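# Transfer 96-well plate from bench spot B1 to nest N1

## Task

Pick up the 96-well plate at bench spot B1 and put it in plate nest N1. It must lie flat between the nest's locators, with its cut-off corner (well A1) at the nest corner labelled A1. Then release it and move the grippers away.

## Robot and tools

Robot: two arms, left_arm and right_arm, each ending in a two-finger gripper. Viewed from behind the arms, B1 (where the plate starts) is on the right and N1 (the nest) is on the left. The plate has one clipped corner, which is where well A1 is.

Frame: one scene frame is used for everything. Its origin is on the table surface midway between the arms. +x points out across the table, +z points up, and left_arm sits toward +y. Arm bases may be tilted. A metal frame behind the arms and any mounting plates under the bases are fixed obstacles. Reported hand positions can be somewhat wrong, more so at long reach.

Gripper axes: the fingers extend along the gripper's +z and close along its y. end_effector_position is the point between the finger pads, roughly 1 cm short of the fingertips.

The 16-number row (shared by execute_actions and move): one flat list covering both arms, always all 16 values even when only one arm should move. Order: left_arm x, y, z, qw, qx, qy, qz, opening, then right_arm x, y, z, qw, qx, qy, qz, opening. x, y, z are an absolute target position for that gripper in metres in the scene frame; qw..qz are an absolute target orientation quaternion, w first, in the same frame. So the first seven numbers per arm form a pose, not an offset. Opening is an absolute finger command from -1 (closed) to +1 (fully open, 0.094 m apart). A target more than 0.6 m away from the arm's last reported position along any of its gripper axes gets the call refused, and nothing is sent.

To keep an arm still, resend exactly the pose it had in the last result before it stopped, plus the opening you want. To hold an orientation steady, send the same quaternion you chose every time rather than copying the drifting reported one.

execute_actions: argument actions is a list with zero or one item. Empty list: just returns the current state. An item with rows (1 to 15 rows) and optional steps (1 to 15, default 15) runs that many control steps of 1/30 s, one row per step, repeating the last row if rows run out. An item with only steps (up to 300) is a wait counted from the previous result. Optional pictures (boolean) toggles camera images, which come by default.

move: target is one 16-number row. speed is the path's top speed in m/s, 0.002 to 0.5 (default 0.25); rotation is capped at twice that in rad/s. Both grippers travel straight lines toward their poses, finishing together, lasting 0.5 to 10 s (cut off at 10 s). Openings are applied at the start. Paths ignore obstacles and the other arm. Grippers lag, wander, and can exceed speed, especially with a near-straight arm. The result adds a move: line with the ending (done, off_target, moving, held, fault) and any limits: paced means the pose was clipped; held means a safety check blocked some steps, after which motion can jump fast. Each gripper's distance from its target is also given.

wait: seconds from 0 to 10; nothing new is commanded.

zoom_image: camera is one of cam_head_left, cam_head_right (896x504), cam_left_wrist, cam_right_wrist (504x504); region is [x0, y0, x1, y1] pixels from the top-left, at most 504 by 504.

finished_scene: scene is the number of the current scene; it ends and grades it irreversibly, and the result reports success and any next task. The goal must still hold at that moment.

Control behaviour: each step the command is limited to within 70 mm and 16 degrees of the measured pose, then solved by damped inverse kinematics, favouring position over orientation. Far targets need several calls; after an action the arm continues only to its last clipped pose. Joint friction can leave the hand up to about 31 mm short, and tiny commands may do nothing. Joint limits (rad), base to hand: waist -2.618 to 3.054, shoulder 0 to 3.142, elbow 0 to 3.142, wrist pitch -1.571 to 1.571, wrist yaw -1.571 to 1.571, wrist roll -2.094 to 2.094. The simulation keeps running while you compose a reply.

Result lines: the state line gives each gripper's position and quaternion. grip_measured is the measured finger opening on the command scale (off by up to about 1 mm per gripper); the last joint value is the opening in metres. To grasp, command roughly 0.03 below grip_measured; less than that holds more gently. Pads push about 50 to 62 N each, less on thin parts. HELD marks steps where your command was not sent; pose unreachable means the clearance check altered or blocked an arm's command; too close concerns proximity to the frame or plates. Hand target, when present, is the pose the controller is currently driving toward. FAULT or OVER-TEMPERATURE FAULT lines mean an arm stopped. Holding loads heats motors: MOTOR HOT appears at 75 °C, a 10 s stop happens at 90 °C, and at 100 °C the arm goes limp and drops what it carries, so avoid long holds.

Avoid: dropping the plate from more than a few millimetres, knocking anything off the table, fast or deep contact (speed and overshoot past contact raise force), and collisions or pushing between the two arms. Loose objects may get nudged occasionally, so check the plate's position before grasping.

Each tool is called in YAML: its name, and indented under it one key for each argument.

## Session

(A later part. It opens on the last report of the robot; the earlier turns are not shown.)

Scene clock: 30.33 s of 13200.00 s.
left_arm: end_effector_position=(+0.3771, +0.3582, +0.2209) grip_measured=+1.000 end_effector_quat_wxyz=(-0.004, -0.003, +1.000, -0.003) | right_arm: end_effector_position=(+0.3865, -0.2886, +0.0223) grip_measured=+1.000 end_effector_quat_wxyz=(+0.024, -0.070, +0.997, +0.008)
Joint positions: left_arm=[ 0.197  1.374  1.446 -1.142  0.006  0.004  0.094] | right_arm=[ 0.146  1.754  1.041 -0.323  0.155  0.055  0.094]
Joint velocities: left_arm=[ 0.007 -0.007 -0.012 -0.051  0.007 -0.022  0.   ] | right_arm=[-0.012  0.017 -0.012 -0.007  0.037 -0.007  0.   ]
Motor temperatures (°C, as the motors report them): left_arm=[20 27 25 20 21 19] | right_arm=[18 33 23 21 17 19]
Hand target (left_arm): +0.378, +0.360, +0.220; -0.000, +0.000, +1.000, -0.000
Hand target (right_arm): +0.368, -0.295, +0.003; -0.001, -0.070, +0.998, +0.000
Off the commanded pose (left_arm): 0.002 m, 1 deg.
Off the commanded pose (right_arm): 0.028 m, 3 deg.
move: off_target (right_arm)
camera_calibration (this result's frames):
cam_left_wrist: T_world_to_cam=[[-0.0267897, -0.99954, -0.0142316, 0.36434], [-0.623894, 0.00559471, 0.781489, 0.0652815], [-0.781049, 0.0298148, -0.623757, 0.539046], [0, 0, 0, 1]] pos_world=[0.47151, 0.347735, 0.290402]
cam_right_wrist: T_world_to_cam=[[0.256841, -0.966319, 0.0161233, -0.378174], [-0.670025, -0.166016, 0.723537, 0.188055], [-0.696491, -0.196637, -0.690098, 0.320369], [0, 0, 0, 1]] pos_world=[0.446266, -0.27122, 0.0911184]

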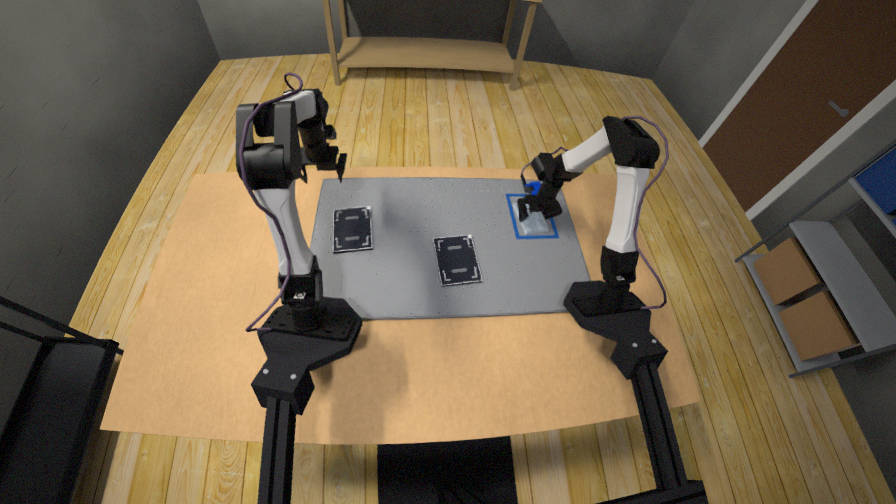

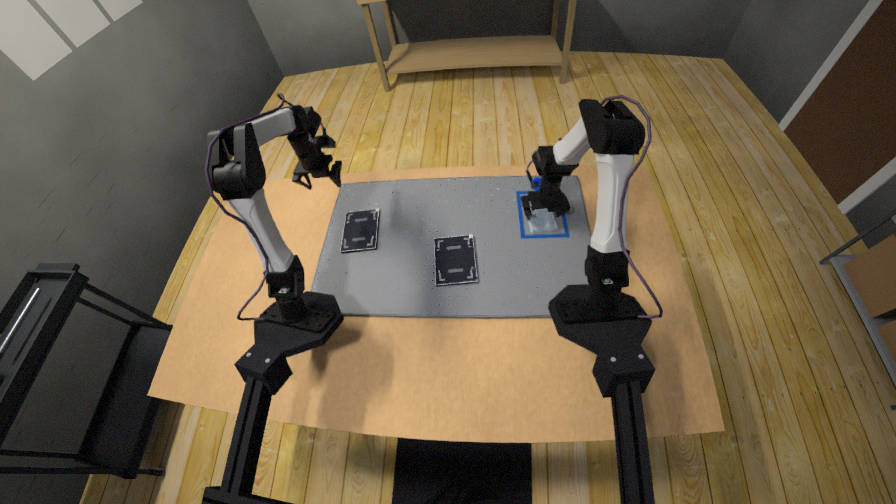

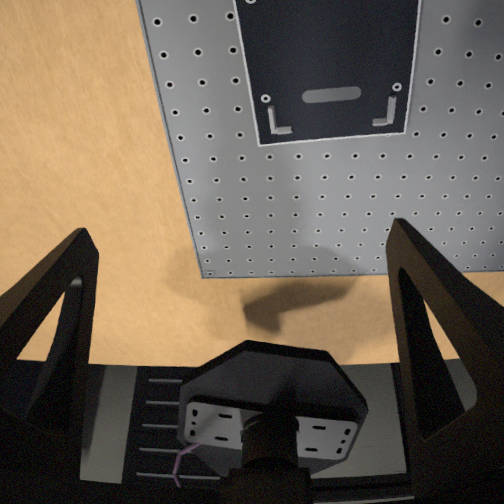

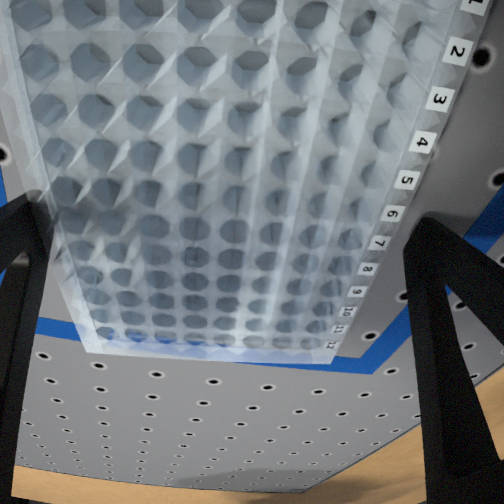

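move:
  target: [0.378,0.36,0.22,0,0,1,0,1, 0.368,-0.2886,0.02,0,-0.07,0.9976,0,1]
  speed: 0.02

move:
  target: [0.378,0.36,0.22,0,0,1,0,1, 0.372,-0.2886,0.02,0,-0.07,0.9976,0,0.73]
  speed: 0.02

move:
  target: [0.378,0.36,0.22,0,0,1,0,1, 0.372,-0.2886,0.10,0,-0.07,0.9976,0,0.73]
  speed: 0.05

Scene clock: 44.73 s of 13200.00 s.
left_arm: end_effector_position=(+0.3771, +0.3582, +0.2209) grip_measured=+1.000 end_effector_quat_wxyz=(-0.004, -0.003, +1.000, -0.003) | right_arm: end_effector_position=(+0.3852, -0.2885, +0.0224) grip_measured=+1.000 end_effector_quat_wxyz=(+0.022, -0.064, +0.998, +0.006)
Joint positions: left_arm=[ 0.197  1.374  1.446 -1.142  0.006  0.004  0.094] | right_arm=[ 0.149  1.754  1.041 -0.328  0.16   0.07   0.094]
Joint velocities: left_arm=[ 0.007 -0.007 -0.007 -0.022  0.007 -0.037  0.   ] | right_arm=[-0.012 -0.002 -0.012 -0.081  0.066 -0.022  0.   ]
Motor temperatures (°C, as the motors report them): left_arm=[20 28 26 20 21 19] | right_arm=[18 33 22 22 17 19]
Hand target (left_arm): +0.378, +0.360, +0.220; -0.000, +0.000, +1.000, -0.000
Hand target (right_arm): +0.368, -0.289, +0.020; +0.000, -0.071, +0.998, -0.000
Off the commanded pose (left_arm): 0.002 m, 1 deg.
Off the commanded pose (right_arm): 0.017 m, 3 deg.
After step 90, 9.90 s passed at rest.
move: off_target (right_arm)
camera_calibration (this result's frames):
cam_left_wrist: T_world_to_cam=[[-0.0267897, -0.99954, -0.0142316, 0.36434], [-0.623894, 0.00559471, 0.781489, 0.0652815], [-0.781049, 0.0298148, -0.623757, 0.539046], [0, 0, 0, 1]] pos_world=[0.47151, 0.347735, 0.290402]
cam_right_wrist: T_world_to_cam=[[0.24572, -0.969153, 0.0190789, -0.374341], [-0.668818, -0.15526, 0.727033, 0.189684], [-0.701644, -0.191407, -0.686337, 0.322883], [0, 0, 0, 1]] pos_world=[0.445396, -0.271542, 0.0908415]

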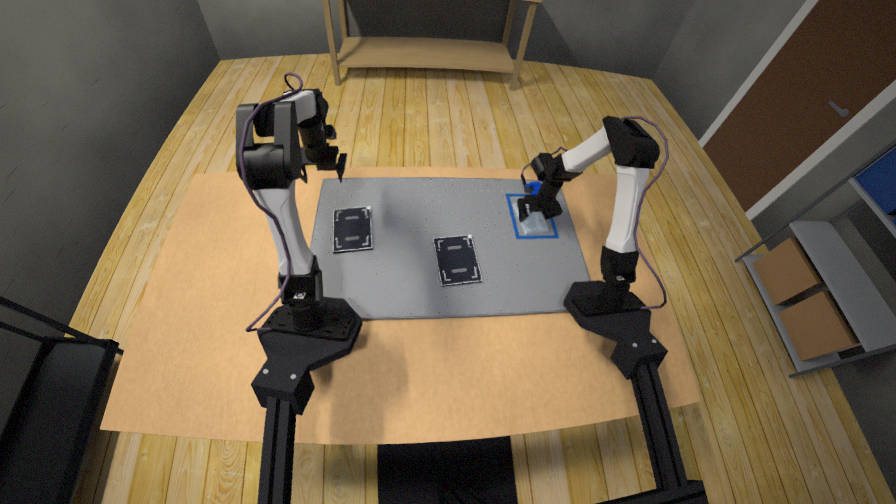

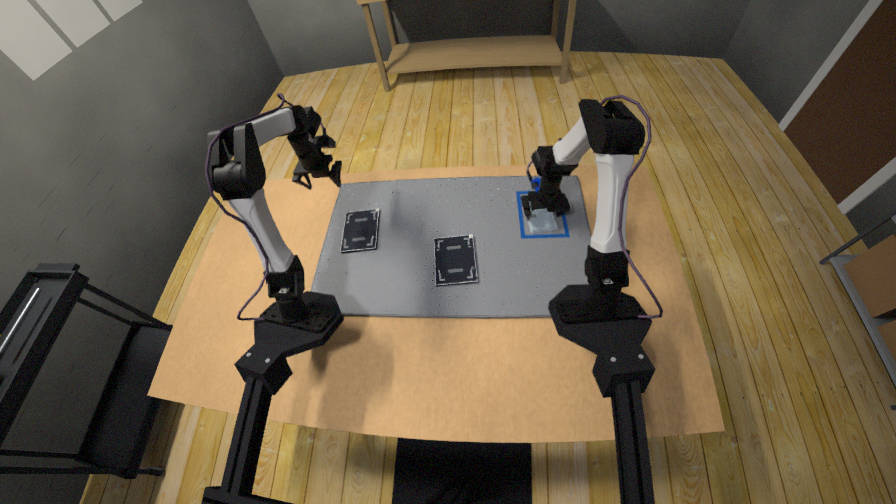

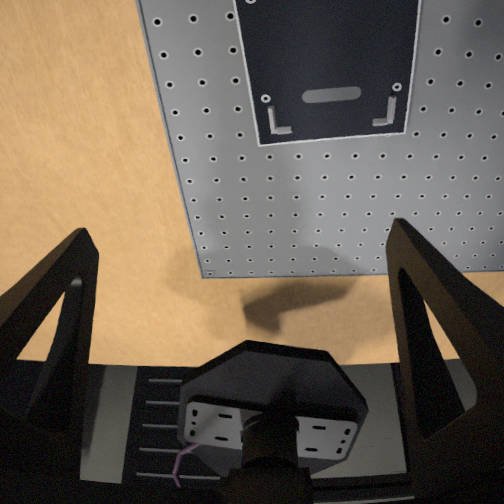

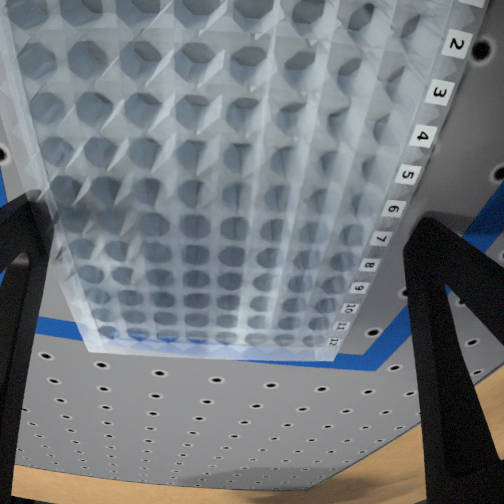

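Scene clock: 46.13 s of 13200.00 s.
left_arm: end_effector_position=(+0.3771, +0.3582, +0.2209) grip_measured=+1.000 end_effector_quat_wxyz=(-0.004, -0.003, +1.000, -0.003) | right_arm: end_effector_position=(+0.3850, -0.2869, +0.0224) grip_measured=+0.748 end_effector_quat_wxyz=(+0.022, -0.064, +0.998, +0.010)
Joint positions: left_arm=[ 0.197  1.374  1.446 -1.142  0.006  0.004  0.094] | right_arm=[ 0.15   1.754  1.041 -0.328  0.153  0.07   0.082]
Joint velocities: left_arm=[-0.002  0.017 -0.007 -0.066  0.022  0.007  0.   ] | right_arm=[ 0.002 -0.007 -0.002 -0.051 -0.022  0.022  0.001]
Motor temperatures (°C, as the motors report them): left_arm=[20 28 26 20 21 19] | right_arm=[18 34 22 22 17 19]
Hand target (left_arm): +0.378, +0.360, +0.220; -0.000, +0.000, +1.000, -0.000
Hand target (right_arm): +0.372, -0.289, +0.020; +0.000, -0.070, +0.998, -0.000
Off the commanded pose (left_arm): 0.002 m, 1 deg.
Off the commanded pose (right_arm): 0.013 m, 3 deg.
move: off_target (right_arm)
camera_calibration (this result's frames):
cam_left_wrist: T_world_to_cam=[[-0.0267897, -0.99954, -0.0142316, 0.36434], [-0.623894, 0.00559471, 0.781489, 0.0652815], [-0.781049, 0.0298148, -0.623757, 0.539046], [0, 0, 0, 1]] pos_world=[0.47151, 0.347735, 0.290402]
cam_right_wrist: T_world_to_cam=[[0.246654, -0.96904, 0.0111342, -0.372873], [-0.667872, -0.161649, 0.72651, 0.187563], [-0.702217, -0.186633, -0.687066, 0.32469], [0, 0, 0, 1]] pos_world=[0.445241, -0.270412, 0.0909687]

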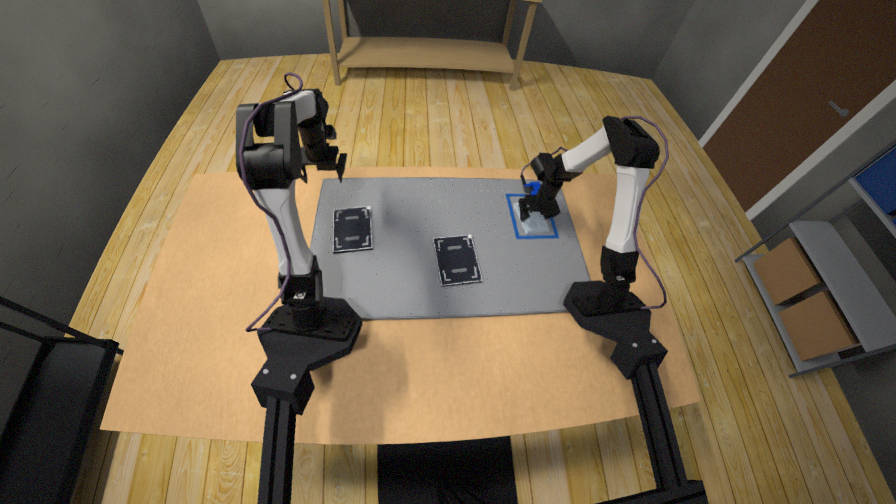

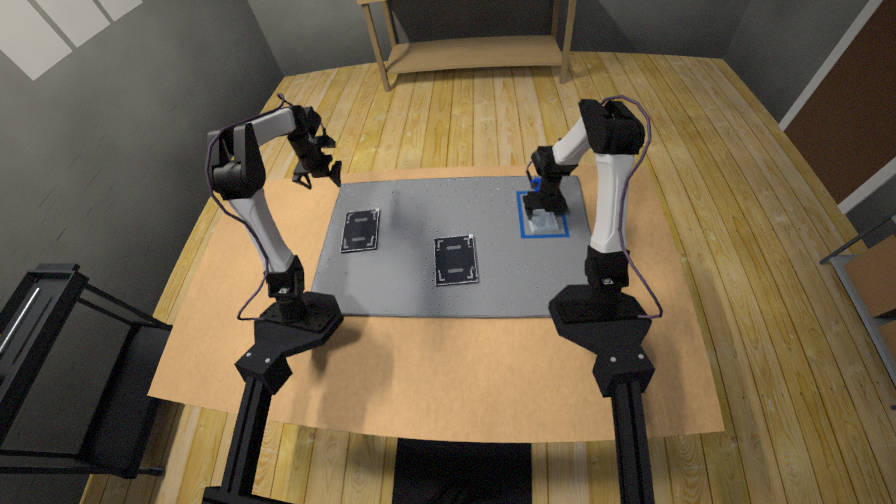

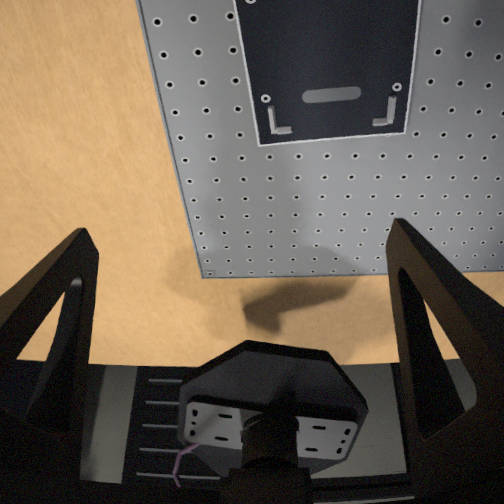

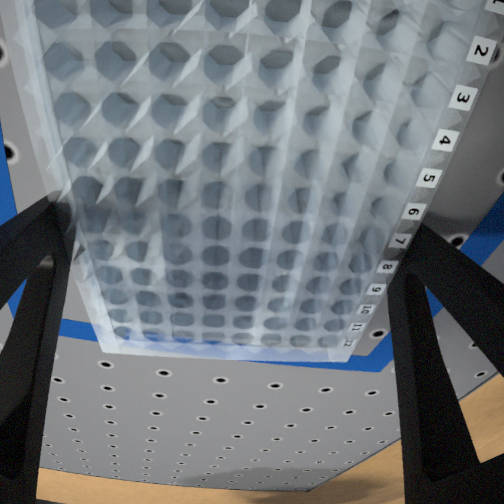

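Scene clock: 48.17 s of 13200.00 s.
left_arm: end_effector_position=(+0.3771, +0.3582, +0.2209) grip_measured=+1.000 end_effector_quat_wxyz=(-0.004, -0.003, +1.000, -0.003) | right_arm: end_effector_position=(+0.3669, -0.2904, +0.0909) grip_measured=+0.748 end_effector_quat_wxyz=(-0.010, -0.071, +0.997, +0.000)
Joint positions: left_arm=[ 0.197  1.374  1.446 -1.142  0.006  0.004  0.094] | right_arm=[ 0.196  1.552  1.071 -0.632  0.184  0.109  0.082]
Joint velocities: left_arm=[-0.012 -0.012  0.002  0.051 -0.037 -0.007  0.   ] | right_arm=[-0.012 -0.007  0.012  0.095  0.007  0.037  0.   ]
Motor temperatures (°C, as the motors report them): left_arm=[20 28 26 20 21 19] | right_arm=[18 35 23 21 17 19]
Hand target (left_arm): +0.378, +0.360, +0.220; -0.000, +0.000, +1.000, -0.000
Hand target (right_arm): +0.373, -0.288, +0.099; +0.000, -0.070, +0.998, -0.000
Off the commanded pose (left_arm): 0.002 m, 1 deg.
Off the commanded pose (right_arm): 0.011 m, 1 deg.
move: off_target (right_arm)
camera_calibration (this result's frames):
cam_left_wrist: T_world_to_cam=[[-0.0267897, -0.99954, -0.0142316, 0.36434], [-0.623894, 0.00559471, 0.781489, 0.0652815], [-0.781049, 0.0298148, -0.623757, 0.539046], [0, 0, 0, 1]] pos_world=[0.47151, 0.347735, 0.290402]
cam_right_wrist: T_world_to_cam=[[0.259941, -0.965448, 0.018453, -0.377103], [-0.619758, -0.15215, 0.769903, 0.106374], [-0.740494, -0.211566, -0.637894, 0.360772], [0, 0, 0, 1]] pos_world=[0.4311, -0.271562, 0.155196]

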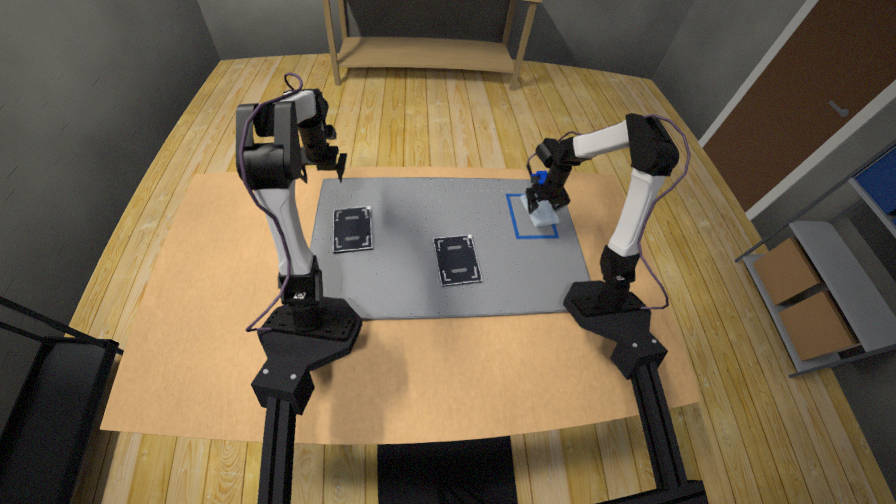

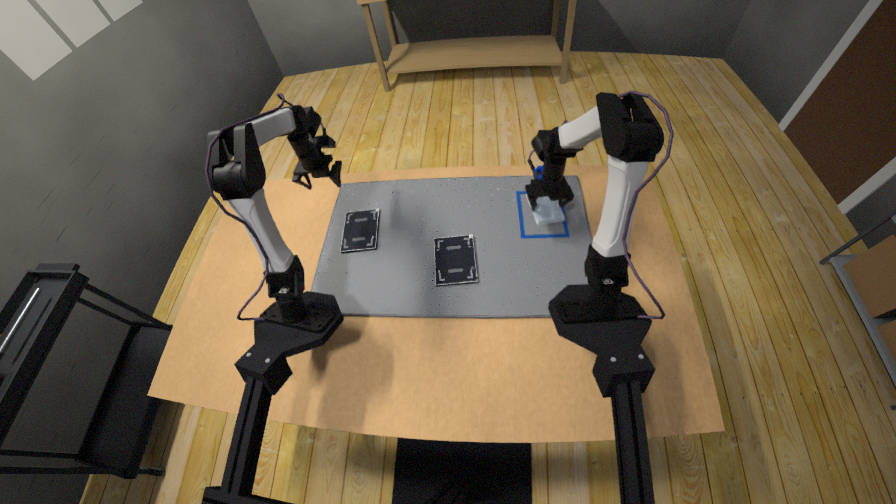

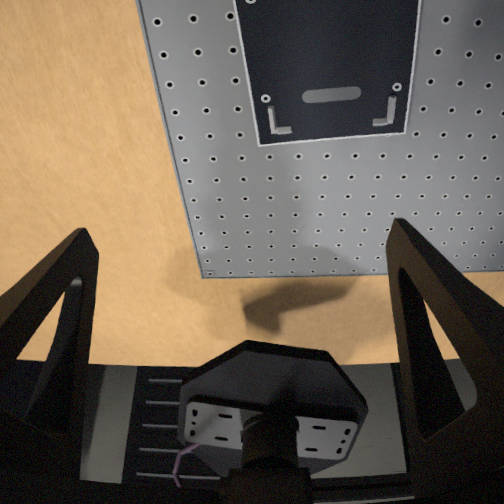

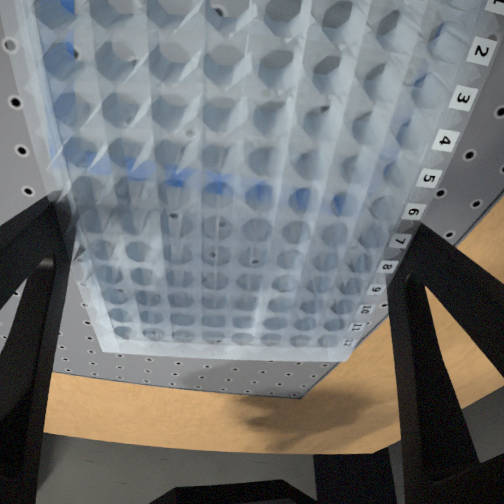

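move:
  target: [0.378,0.40,0.22,0,0,1,0,1, 0.31,0.11,0.09,0,0,1,0,0.715]
  speed: 0.12

Scene clock: 55.17 s of 13200.00 s.
left_arm: end_effector_position=(+0.3749, +0.3978, +0.2224) grip_measured=+1.000 end_effector_quat_wxyz=(-0.002, -0.001, +1.000, +0.001) | right_arm: end_effector_position=(+0.3186, +0.1115, +0.0977) grip_measured=+0.745 end_effector_quat_wxyz=(+0.020, +0.001, +0.999, +0.030)
Joint positions: left_arm=[ 0.354  1.374  1.446 -1.142  0.074  0.147  0.094] | right_arm=[ 1.022  2.778  2.83  -1.352  0.48   1.036  0.082]
Joint velocities: left_arm=[-0.017 -0.012 -0.017 -0.037 -0.095  0.11   0.   ] | right_arm=[ 0.017  0.012 -0.012 -0.022  0.051 -0.007 -0.001]
Motor temperatures (°C, as the motors report them): left_arm=[20 29 26 20 21 19] | right_arm=[18 36 24 21 17 19]
Hand target (left_arm): +0.378, +0.400, +0.220; +0.001, -0.000, +1.000, -0.001
Hand target (right_arm): +0.313, +0.109, +0.087; +0.018, -0.003, +1.000, +0.017
Off the commanded pose (left_arm): 0.004 m, 0 deg.
Off the commanded pose (right_arm): 0.012 m, 4 deg.
elbow stopped short (right arm): the move would have taken joint 3 (elbow) straighter than the controller allows; a more bent joint 3 avoids this.
move: off_target (right_arm)
camera_calibration (this result's frames):
cam_left_wrist: T_world_to_cam=[[-0.0313153, -0.999258, -0.0224424, 0.407238], [-0.627728, 0.00218929, 0.77843, 0.0660281], [-0.777803, 0.0384645, -0.62733, 0.533218], [0, 0, 0, 1]] pos_world=[0.468939, 0.386281, 0.292245]
cam_right_wrist: T_world_to_cam=[[0.119826, -0.99227, -0.0322818, 0.0759361], [-0.679567, -0.105682, 0.725961, 0.150437], [-0.723761, -0.0650517, -0.686978, 0.397484], [0, 0, 0, 1]] pos_world=[0.380816, 0.117105, 0.166303]

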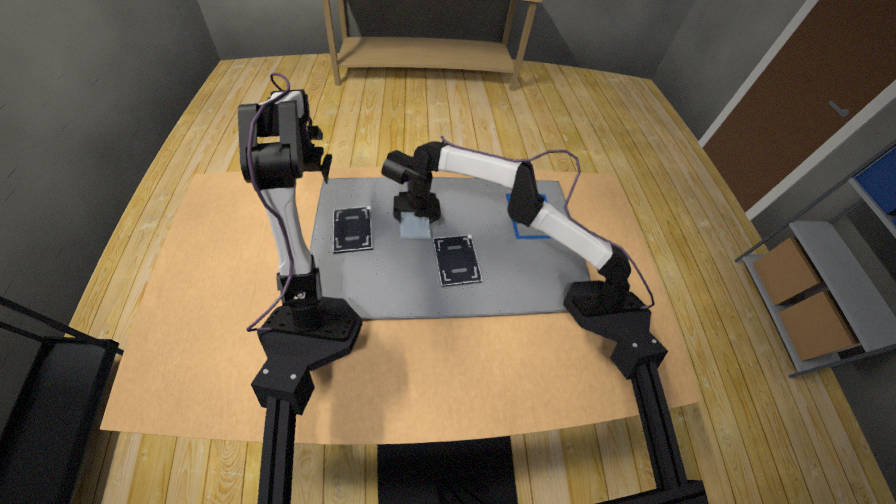

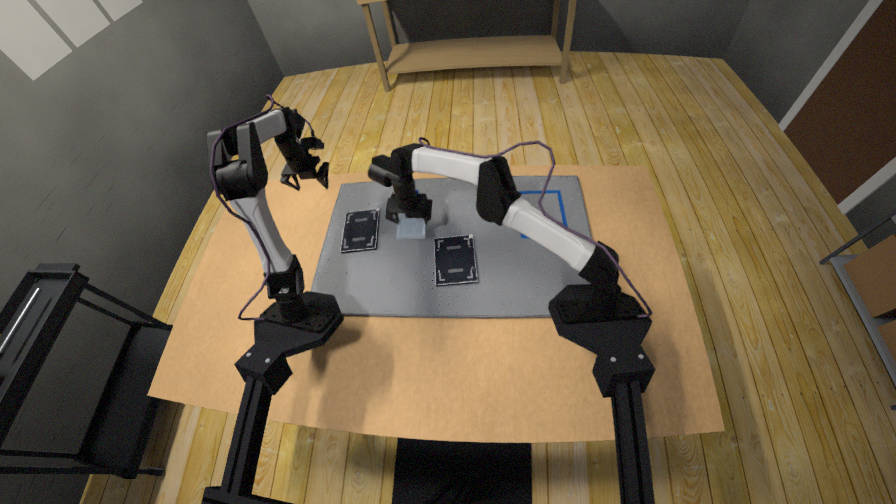

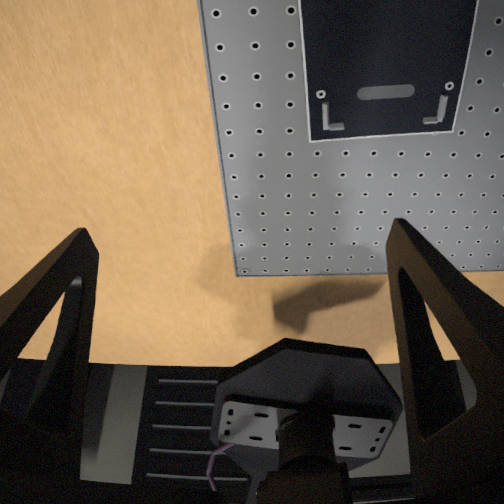

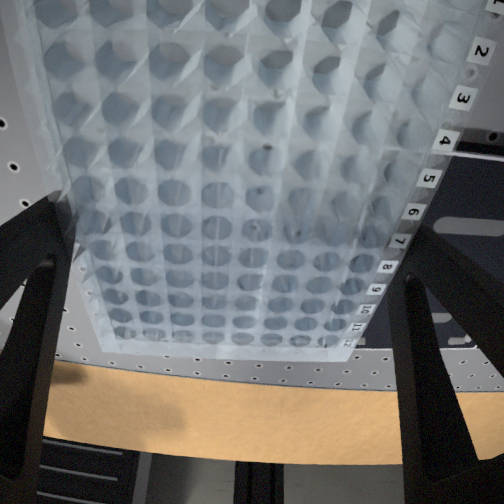

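move:
  target: [0.378,0.40,0.22,0,0,1,0,1, 0.30,0.10,0.005,0,0,1,0,0.715]
  speed: 0.03

Scene clock: 59.90 s of 13200.00 s.
left_arm: end_effector_position=(+0.3749, +0.3978, +0.2224) grip_measured=+1.000 end_effector_quat_wxyz=(-0.002, -0.001, +1.000, +0.001) | right_arm: end_effector_position=(+0.3090, +0.1066, +0.0296) grip_measured=+0.745 end_effector_quat_wxyz=(+0.015, +0.007, +1.000, +0.018)
Joint positions: left_arm=[ 0.354  1.374  1.446 -1.142  0.074  0.147  0.094] | right_arm=[ 0.975  2.758  2.537 -1.085  0.473  1.012  0.082]
Joint velocities: left_arm=[ 0.007  0.012 -0.007 -0.066 -0.022 -0.037  0.   ] | right_arm=[ 0.022  0.007 -0.002 -0.051 -0.007  0.007  0.001]
Motor temperatures (°C, as the motors report them): left_arm=[20 29 26 20 21 19] | right_arm=[19 39 24 21 17 19]
Hand target (left_arm): +0.378, +0.400, +0.220; +0.000, -0.000, +1.000, +0.000
Hand target (right_arm): +0.299, +0.097, +0.006; -0.001, +0.000, +1.000, -0.000
Off the commanded pose (left_arm): 0.004 m, 0 deg.
Off the commanded pose (right_arm): 0.027 m, 3 deg.
move: off_target (right_arm)
camera_calibration (this result's frames):
cam_left_wrist: T_world_to_cam=[[-0.0313153, -0.999258, -0.0224424, 0.407238], [-0.627728, 0.00218929, 0.77843, 0.0660281], [-0.777803, 0.0384645, -0.62733, 0.533218], [0, 0, 0, 1]] pos_world=[0.468939, 0.386281, 0.292245]
cam_right_wrist: T_world_to_cam=[[0.105942, -0.994331, -0.00905944, 0.0738133], [-0.673526, -0.0784579, 0.734988, 0.187877], [-0.731532, -0.0717641, -0.67802, 0.346285], [0, 0, 0, 1]] pos_world=[0.372038, 0.112986, 0.0973697]

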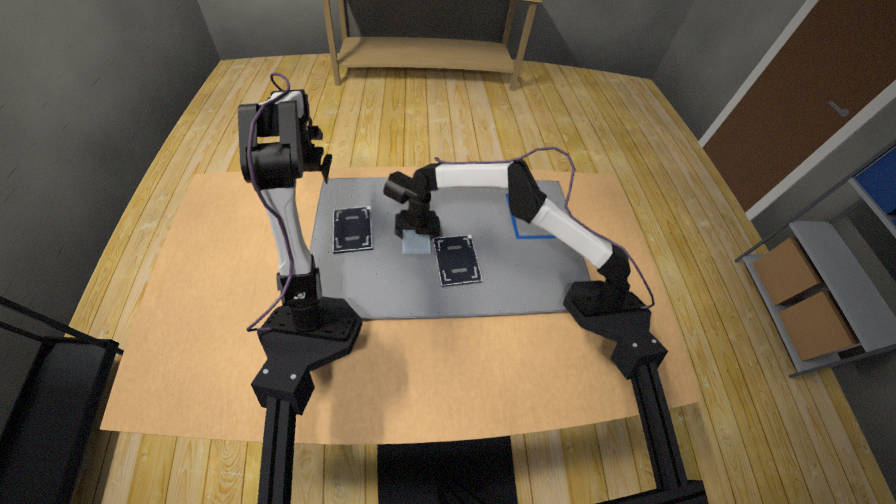

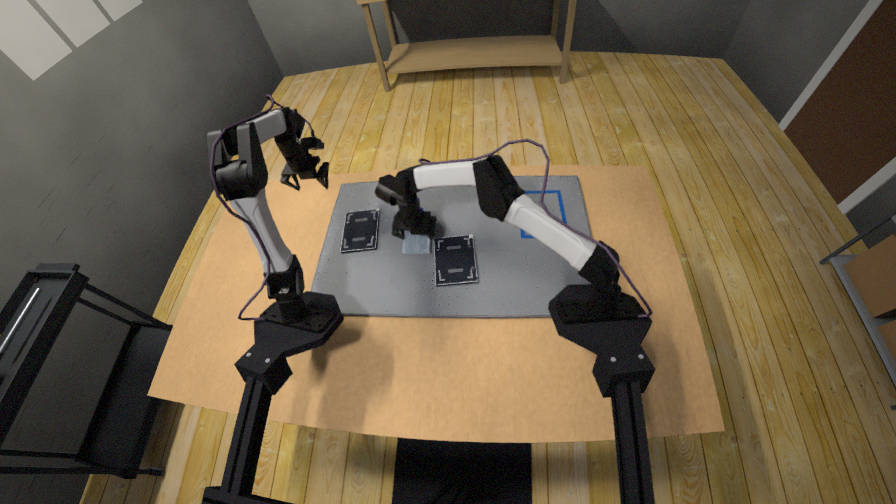

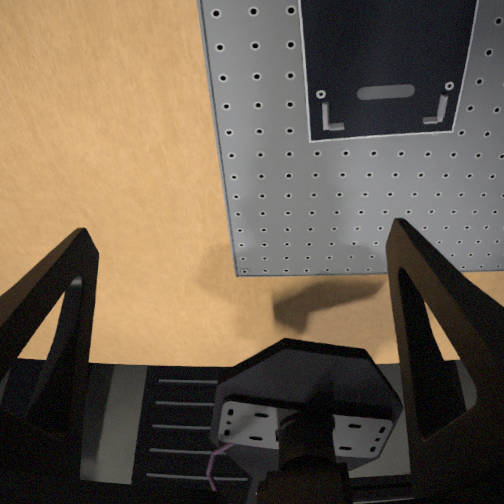

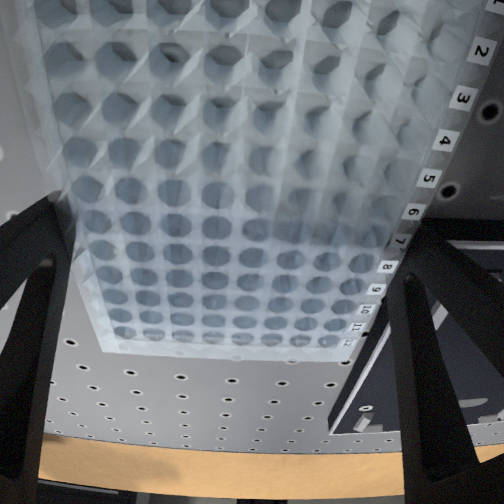

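move:
  target: [0.378,0.40,0.22,0,0,1,0,1, 0.315,0.125,0.04,0,0,1,0,0.715]
  speed: 0.02

move:
  target: [0.378,0.40,0.22,0,0,1,0,1, 0.31,0.122,0.0,0,0,1,0,0.715]
  speed: 0.02

Scene clock: 64.60 s of 13200.00 s.
left_arm: end_effector_position=(+0.3749, +0.3978, +0.2224) grip_measured=+1.000 end_effector_quat_wxyz=(-0.002, -0.001, +1.000, +0.001) | right_arm: end_effector_position=(+0.3208, +0.1206, +0.0455) grip_measured=+0.745 end_effector_quat_wxyz=(+0.025, +0.006, +0.999, +0.036)
Joint positions: left_arm=[ 0.354  1.374  1.446 -1.142  0.074  0.147  0.094] | right_arm=[ 0.983  2.872  2.83  -1.222  0.472  0.997  0.082]
Joint velocities: left_arm=[ 0.007  0.002 -0.002  0.066 -0.037 -0.007  0.   ] | right_arm=[-0.007  0.012 -0.007  0.037 -0.007  0.007  0.   ]
Motor temperatures (°C, as the motors report them): left_arm=[20 29 27 20 21 19] | right_arm=[19 41 24 21 17 19]
Hand target (left_arm): +0.378, +0.400, +0.220; +0.000, -0.000, +1.000, +0.000
Hand target (right_arm): +0.315, +0.125, +0.040; +0.022, -0.000, +0.999, +0.038
Off the commanded pose (left_arm): 0.004 m, 0 deg.
Off the commanded pose (right_arm): 0.009 m, 5 deg.
elbow stopped short (right arm): the move would have taken joint 3 (elbow) straighter than the controller allows; a more bent joint 3 avoids this.
After step 90, 0.17 s passed at rest.
move: off_target (right_arm)
camera_calibration (this result's frames):
cam_left_wrist: T_world_to_cam=[[-0.0313153, -0.999258, -0.0224424, 0.407238], [-0.627728, 0.00218929, 0.77843, 0.0660281], [-0.777803, 0.0384645, -0.62733, 0.533218], [0, 0, 0, 1]] pos_world=[0.468939, 0.386281, 0.292245]
cam_right_wrist: T_world_to_cam=[[0.109956, -0.993053, -0.0418883, 0.0867427], [-0.687842, -0.106448, 0.718013, 0.193908], [-0.717484, -0.050137, -0.694769, 0.360339], [0, 0, 0, 1]] pos_world=[0.382378, 0.124848, 0.114757]

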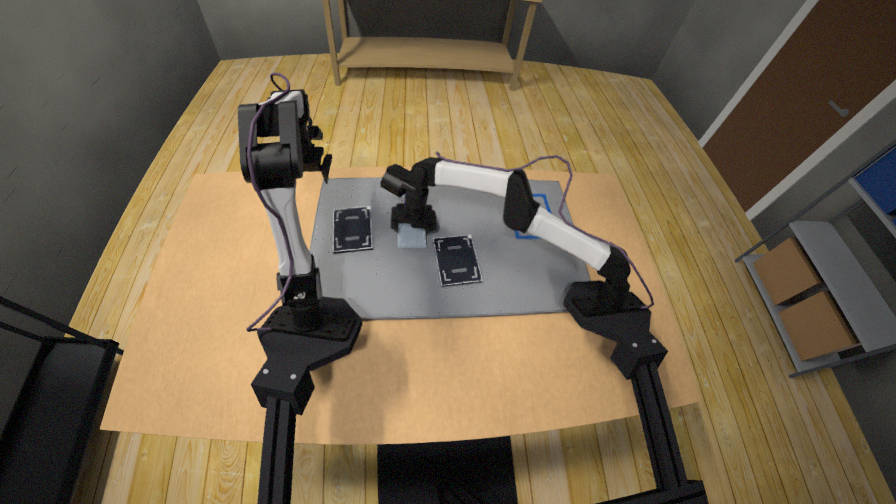

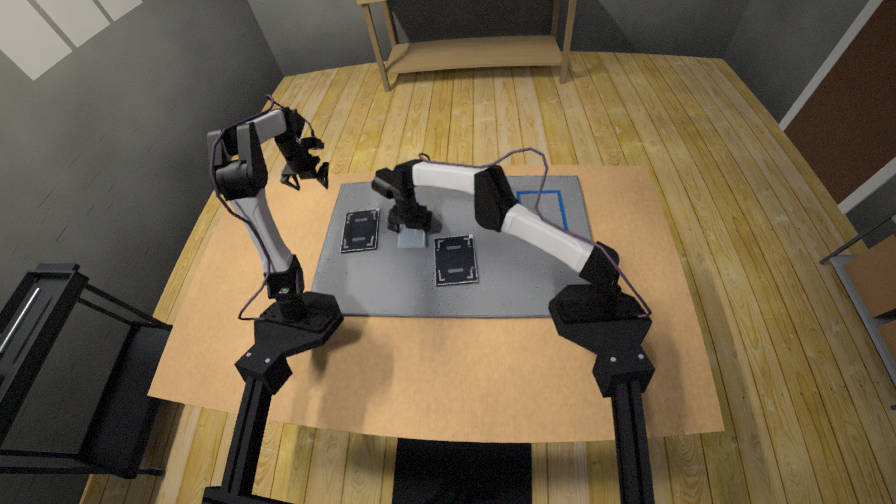

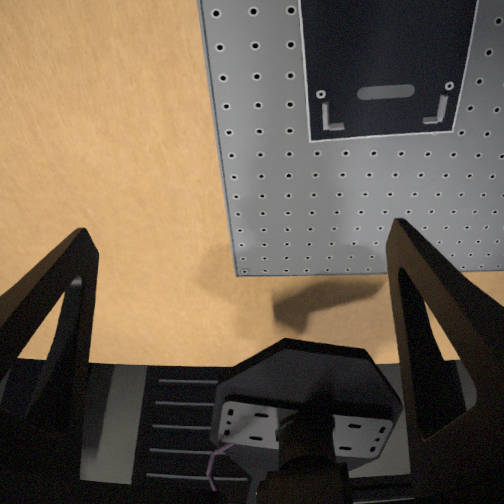

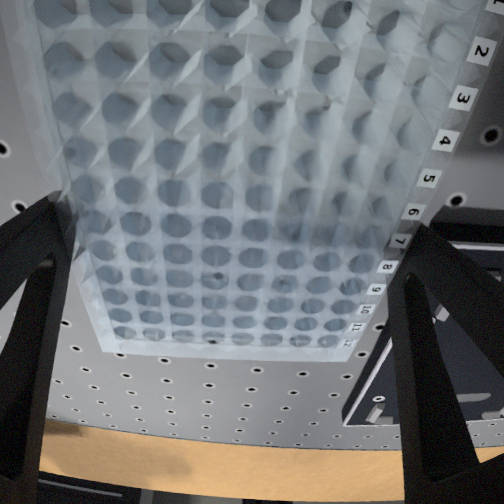

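Scene clock: 67.17 s of 13200.00 s.
left_arm: end_effector_position=(+0.3749, +0.3978, +0.2224) grip_measured=+1.000 end_effector_quat_wxyz=(-0.002, -0.001, +1.000, +0.001) | right_arm: end_effector_position=(+0.3107, +0.1241, +0.0250) grip_measured=+0.745 end_effector_quat_wxyz=(+0.023, -0.003, +0.999, +0.032)
Joint positions: left_arm=[ 0.354  1.374  1.446 -1.142  0.074  0.147  0.094] | right_arm=[ 0.983  2.916  2.83  -1.188  0.472  0.984  0.082]
Joint velocities: left_arm=[-0.002  0.007 -0.002  0.066 -0.051 -0.037  0.   ] | right_arm=[-0.017 -0.012 -0.002  0.007 -0.051  0.007  0.001]
Motor temperatures (°C, as the motors report them): left_arm=[20 29 27 20 21 19] | right_arm=[20 42 24 21 17 19]
Hand target (left_arm): +0.378, +0.400, +0.220; +0.000, -0.000, +1.000, +0.000
Hand target (right_arm): +0.309, +0.120, +0.001; +0.014, +0.000, +1.000, +0.025
Off the commanded pose (left_arm): 0.004 m, 0 deg.
Off the commanded pose (right_arm): 0.025 m, 4 deg.
elbow stopped short (right arm): the move would have taken joint 3 (elbow) straighter than the controller allows; a more bent joint 3 avoids this.
move: off_target (right_arm)
camera_calibration (this result's frames):
cam_left_wrist: T_world_to_cam=[[-0.0313153, -0.999258, -0.0224424, 0.407238], [-0.627728, 0.00218929, 0.77843, 0.0660281], [-0.777803, 0.0384645, -0.62733, 0.533218], [0, 0, 0, 1]] pos_world=[0.468939, 0.386281, 0.292245]
cam_right_wrist: T_world_to_cam=[[0.127079, -0.991303, -0.0341864, 0.0847107], [-0.68328, -0.112472, 0.721442, 0.201387], [-0.719013, -0.0683213, -0.691631, 0.341687], [0, 0, 0, 1]] pos_world=[0.372516, 0.129969, 0.0939285]

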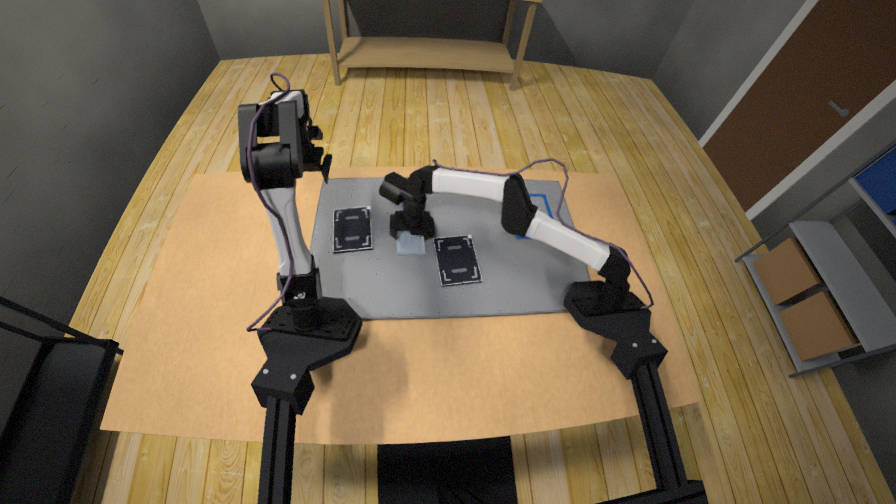

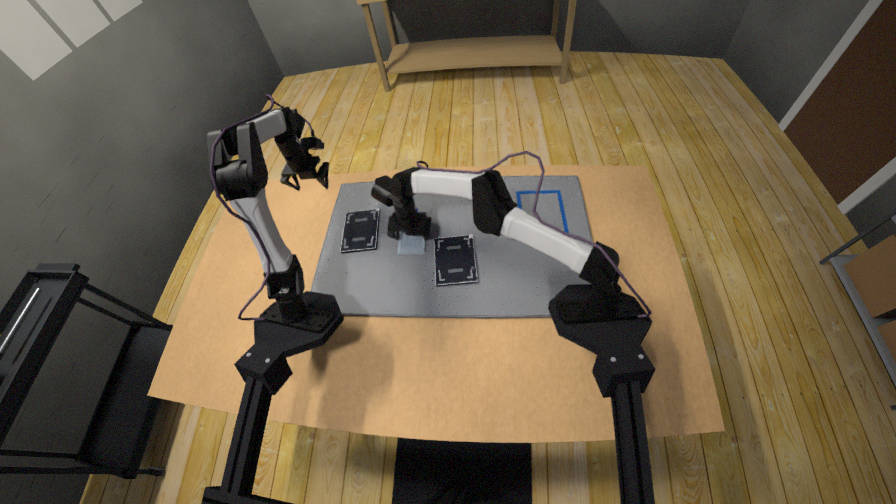

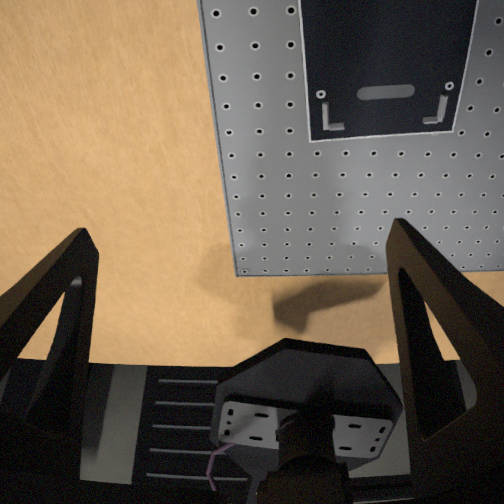

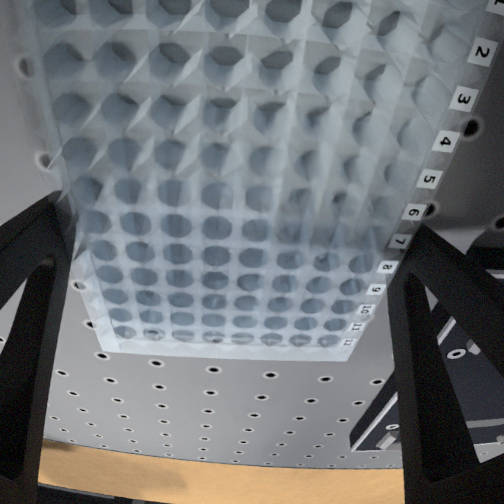

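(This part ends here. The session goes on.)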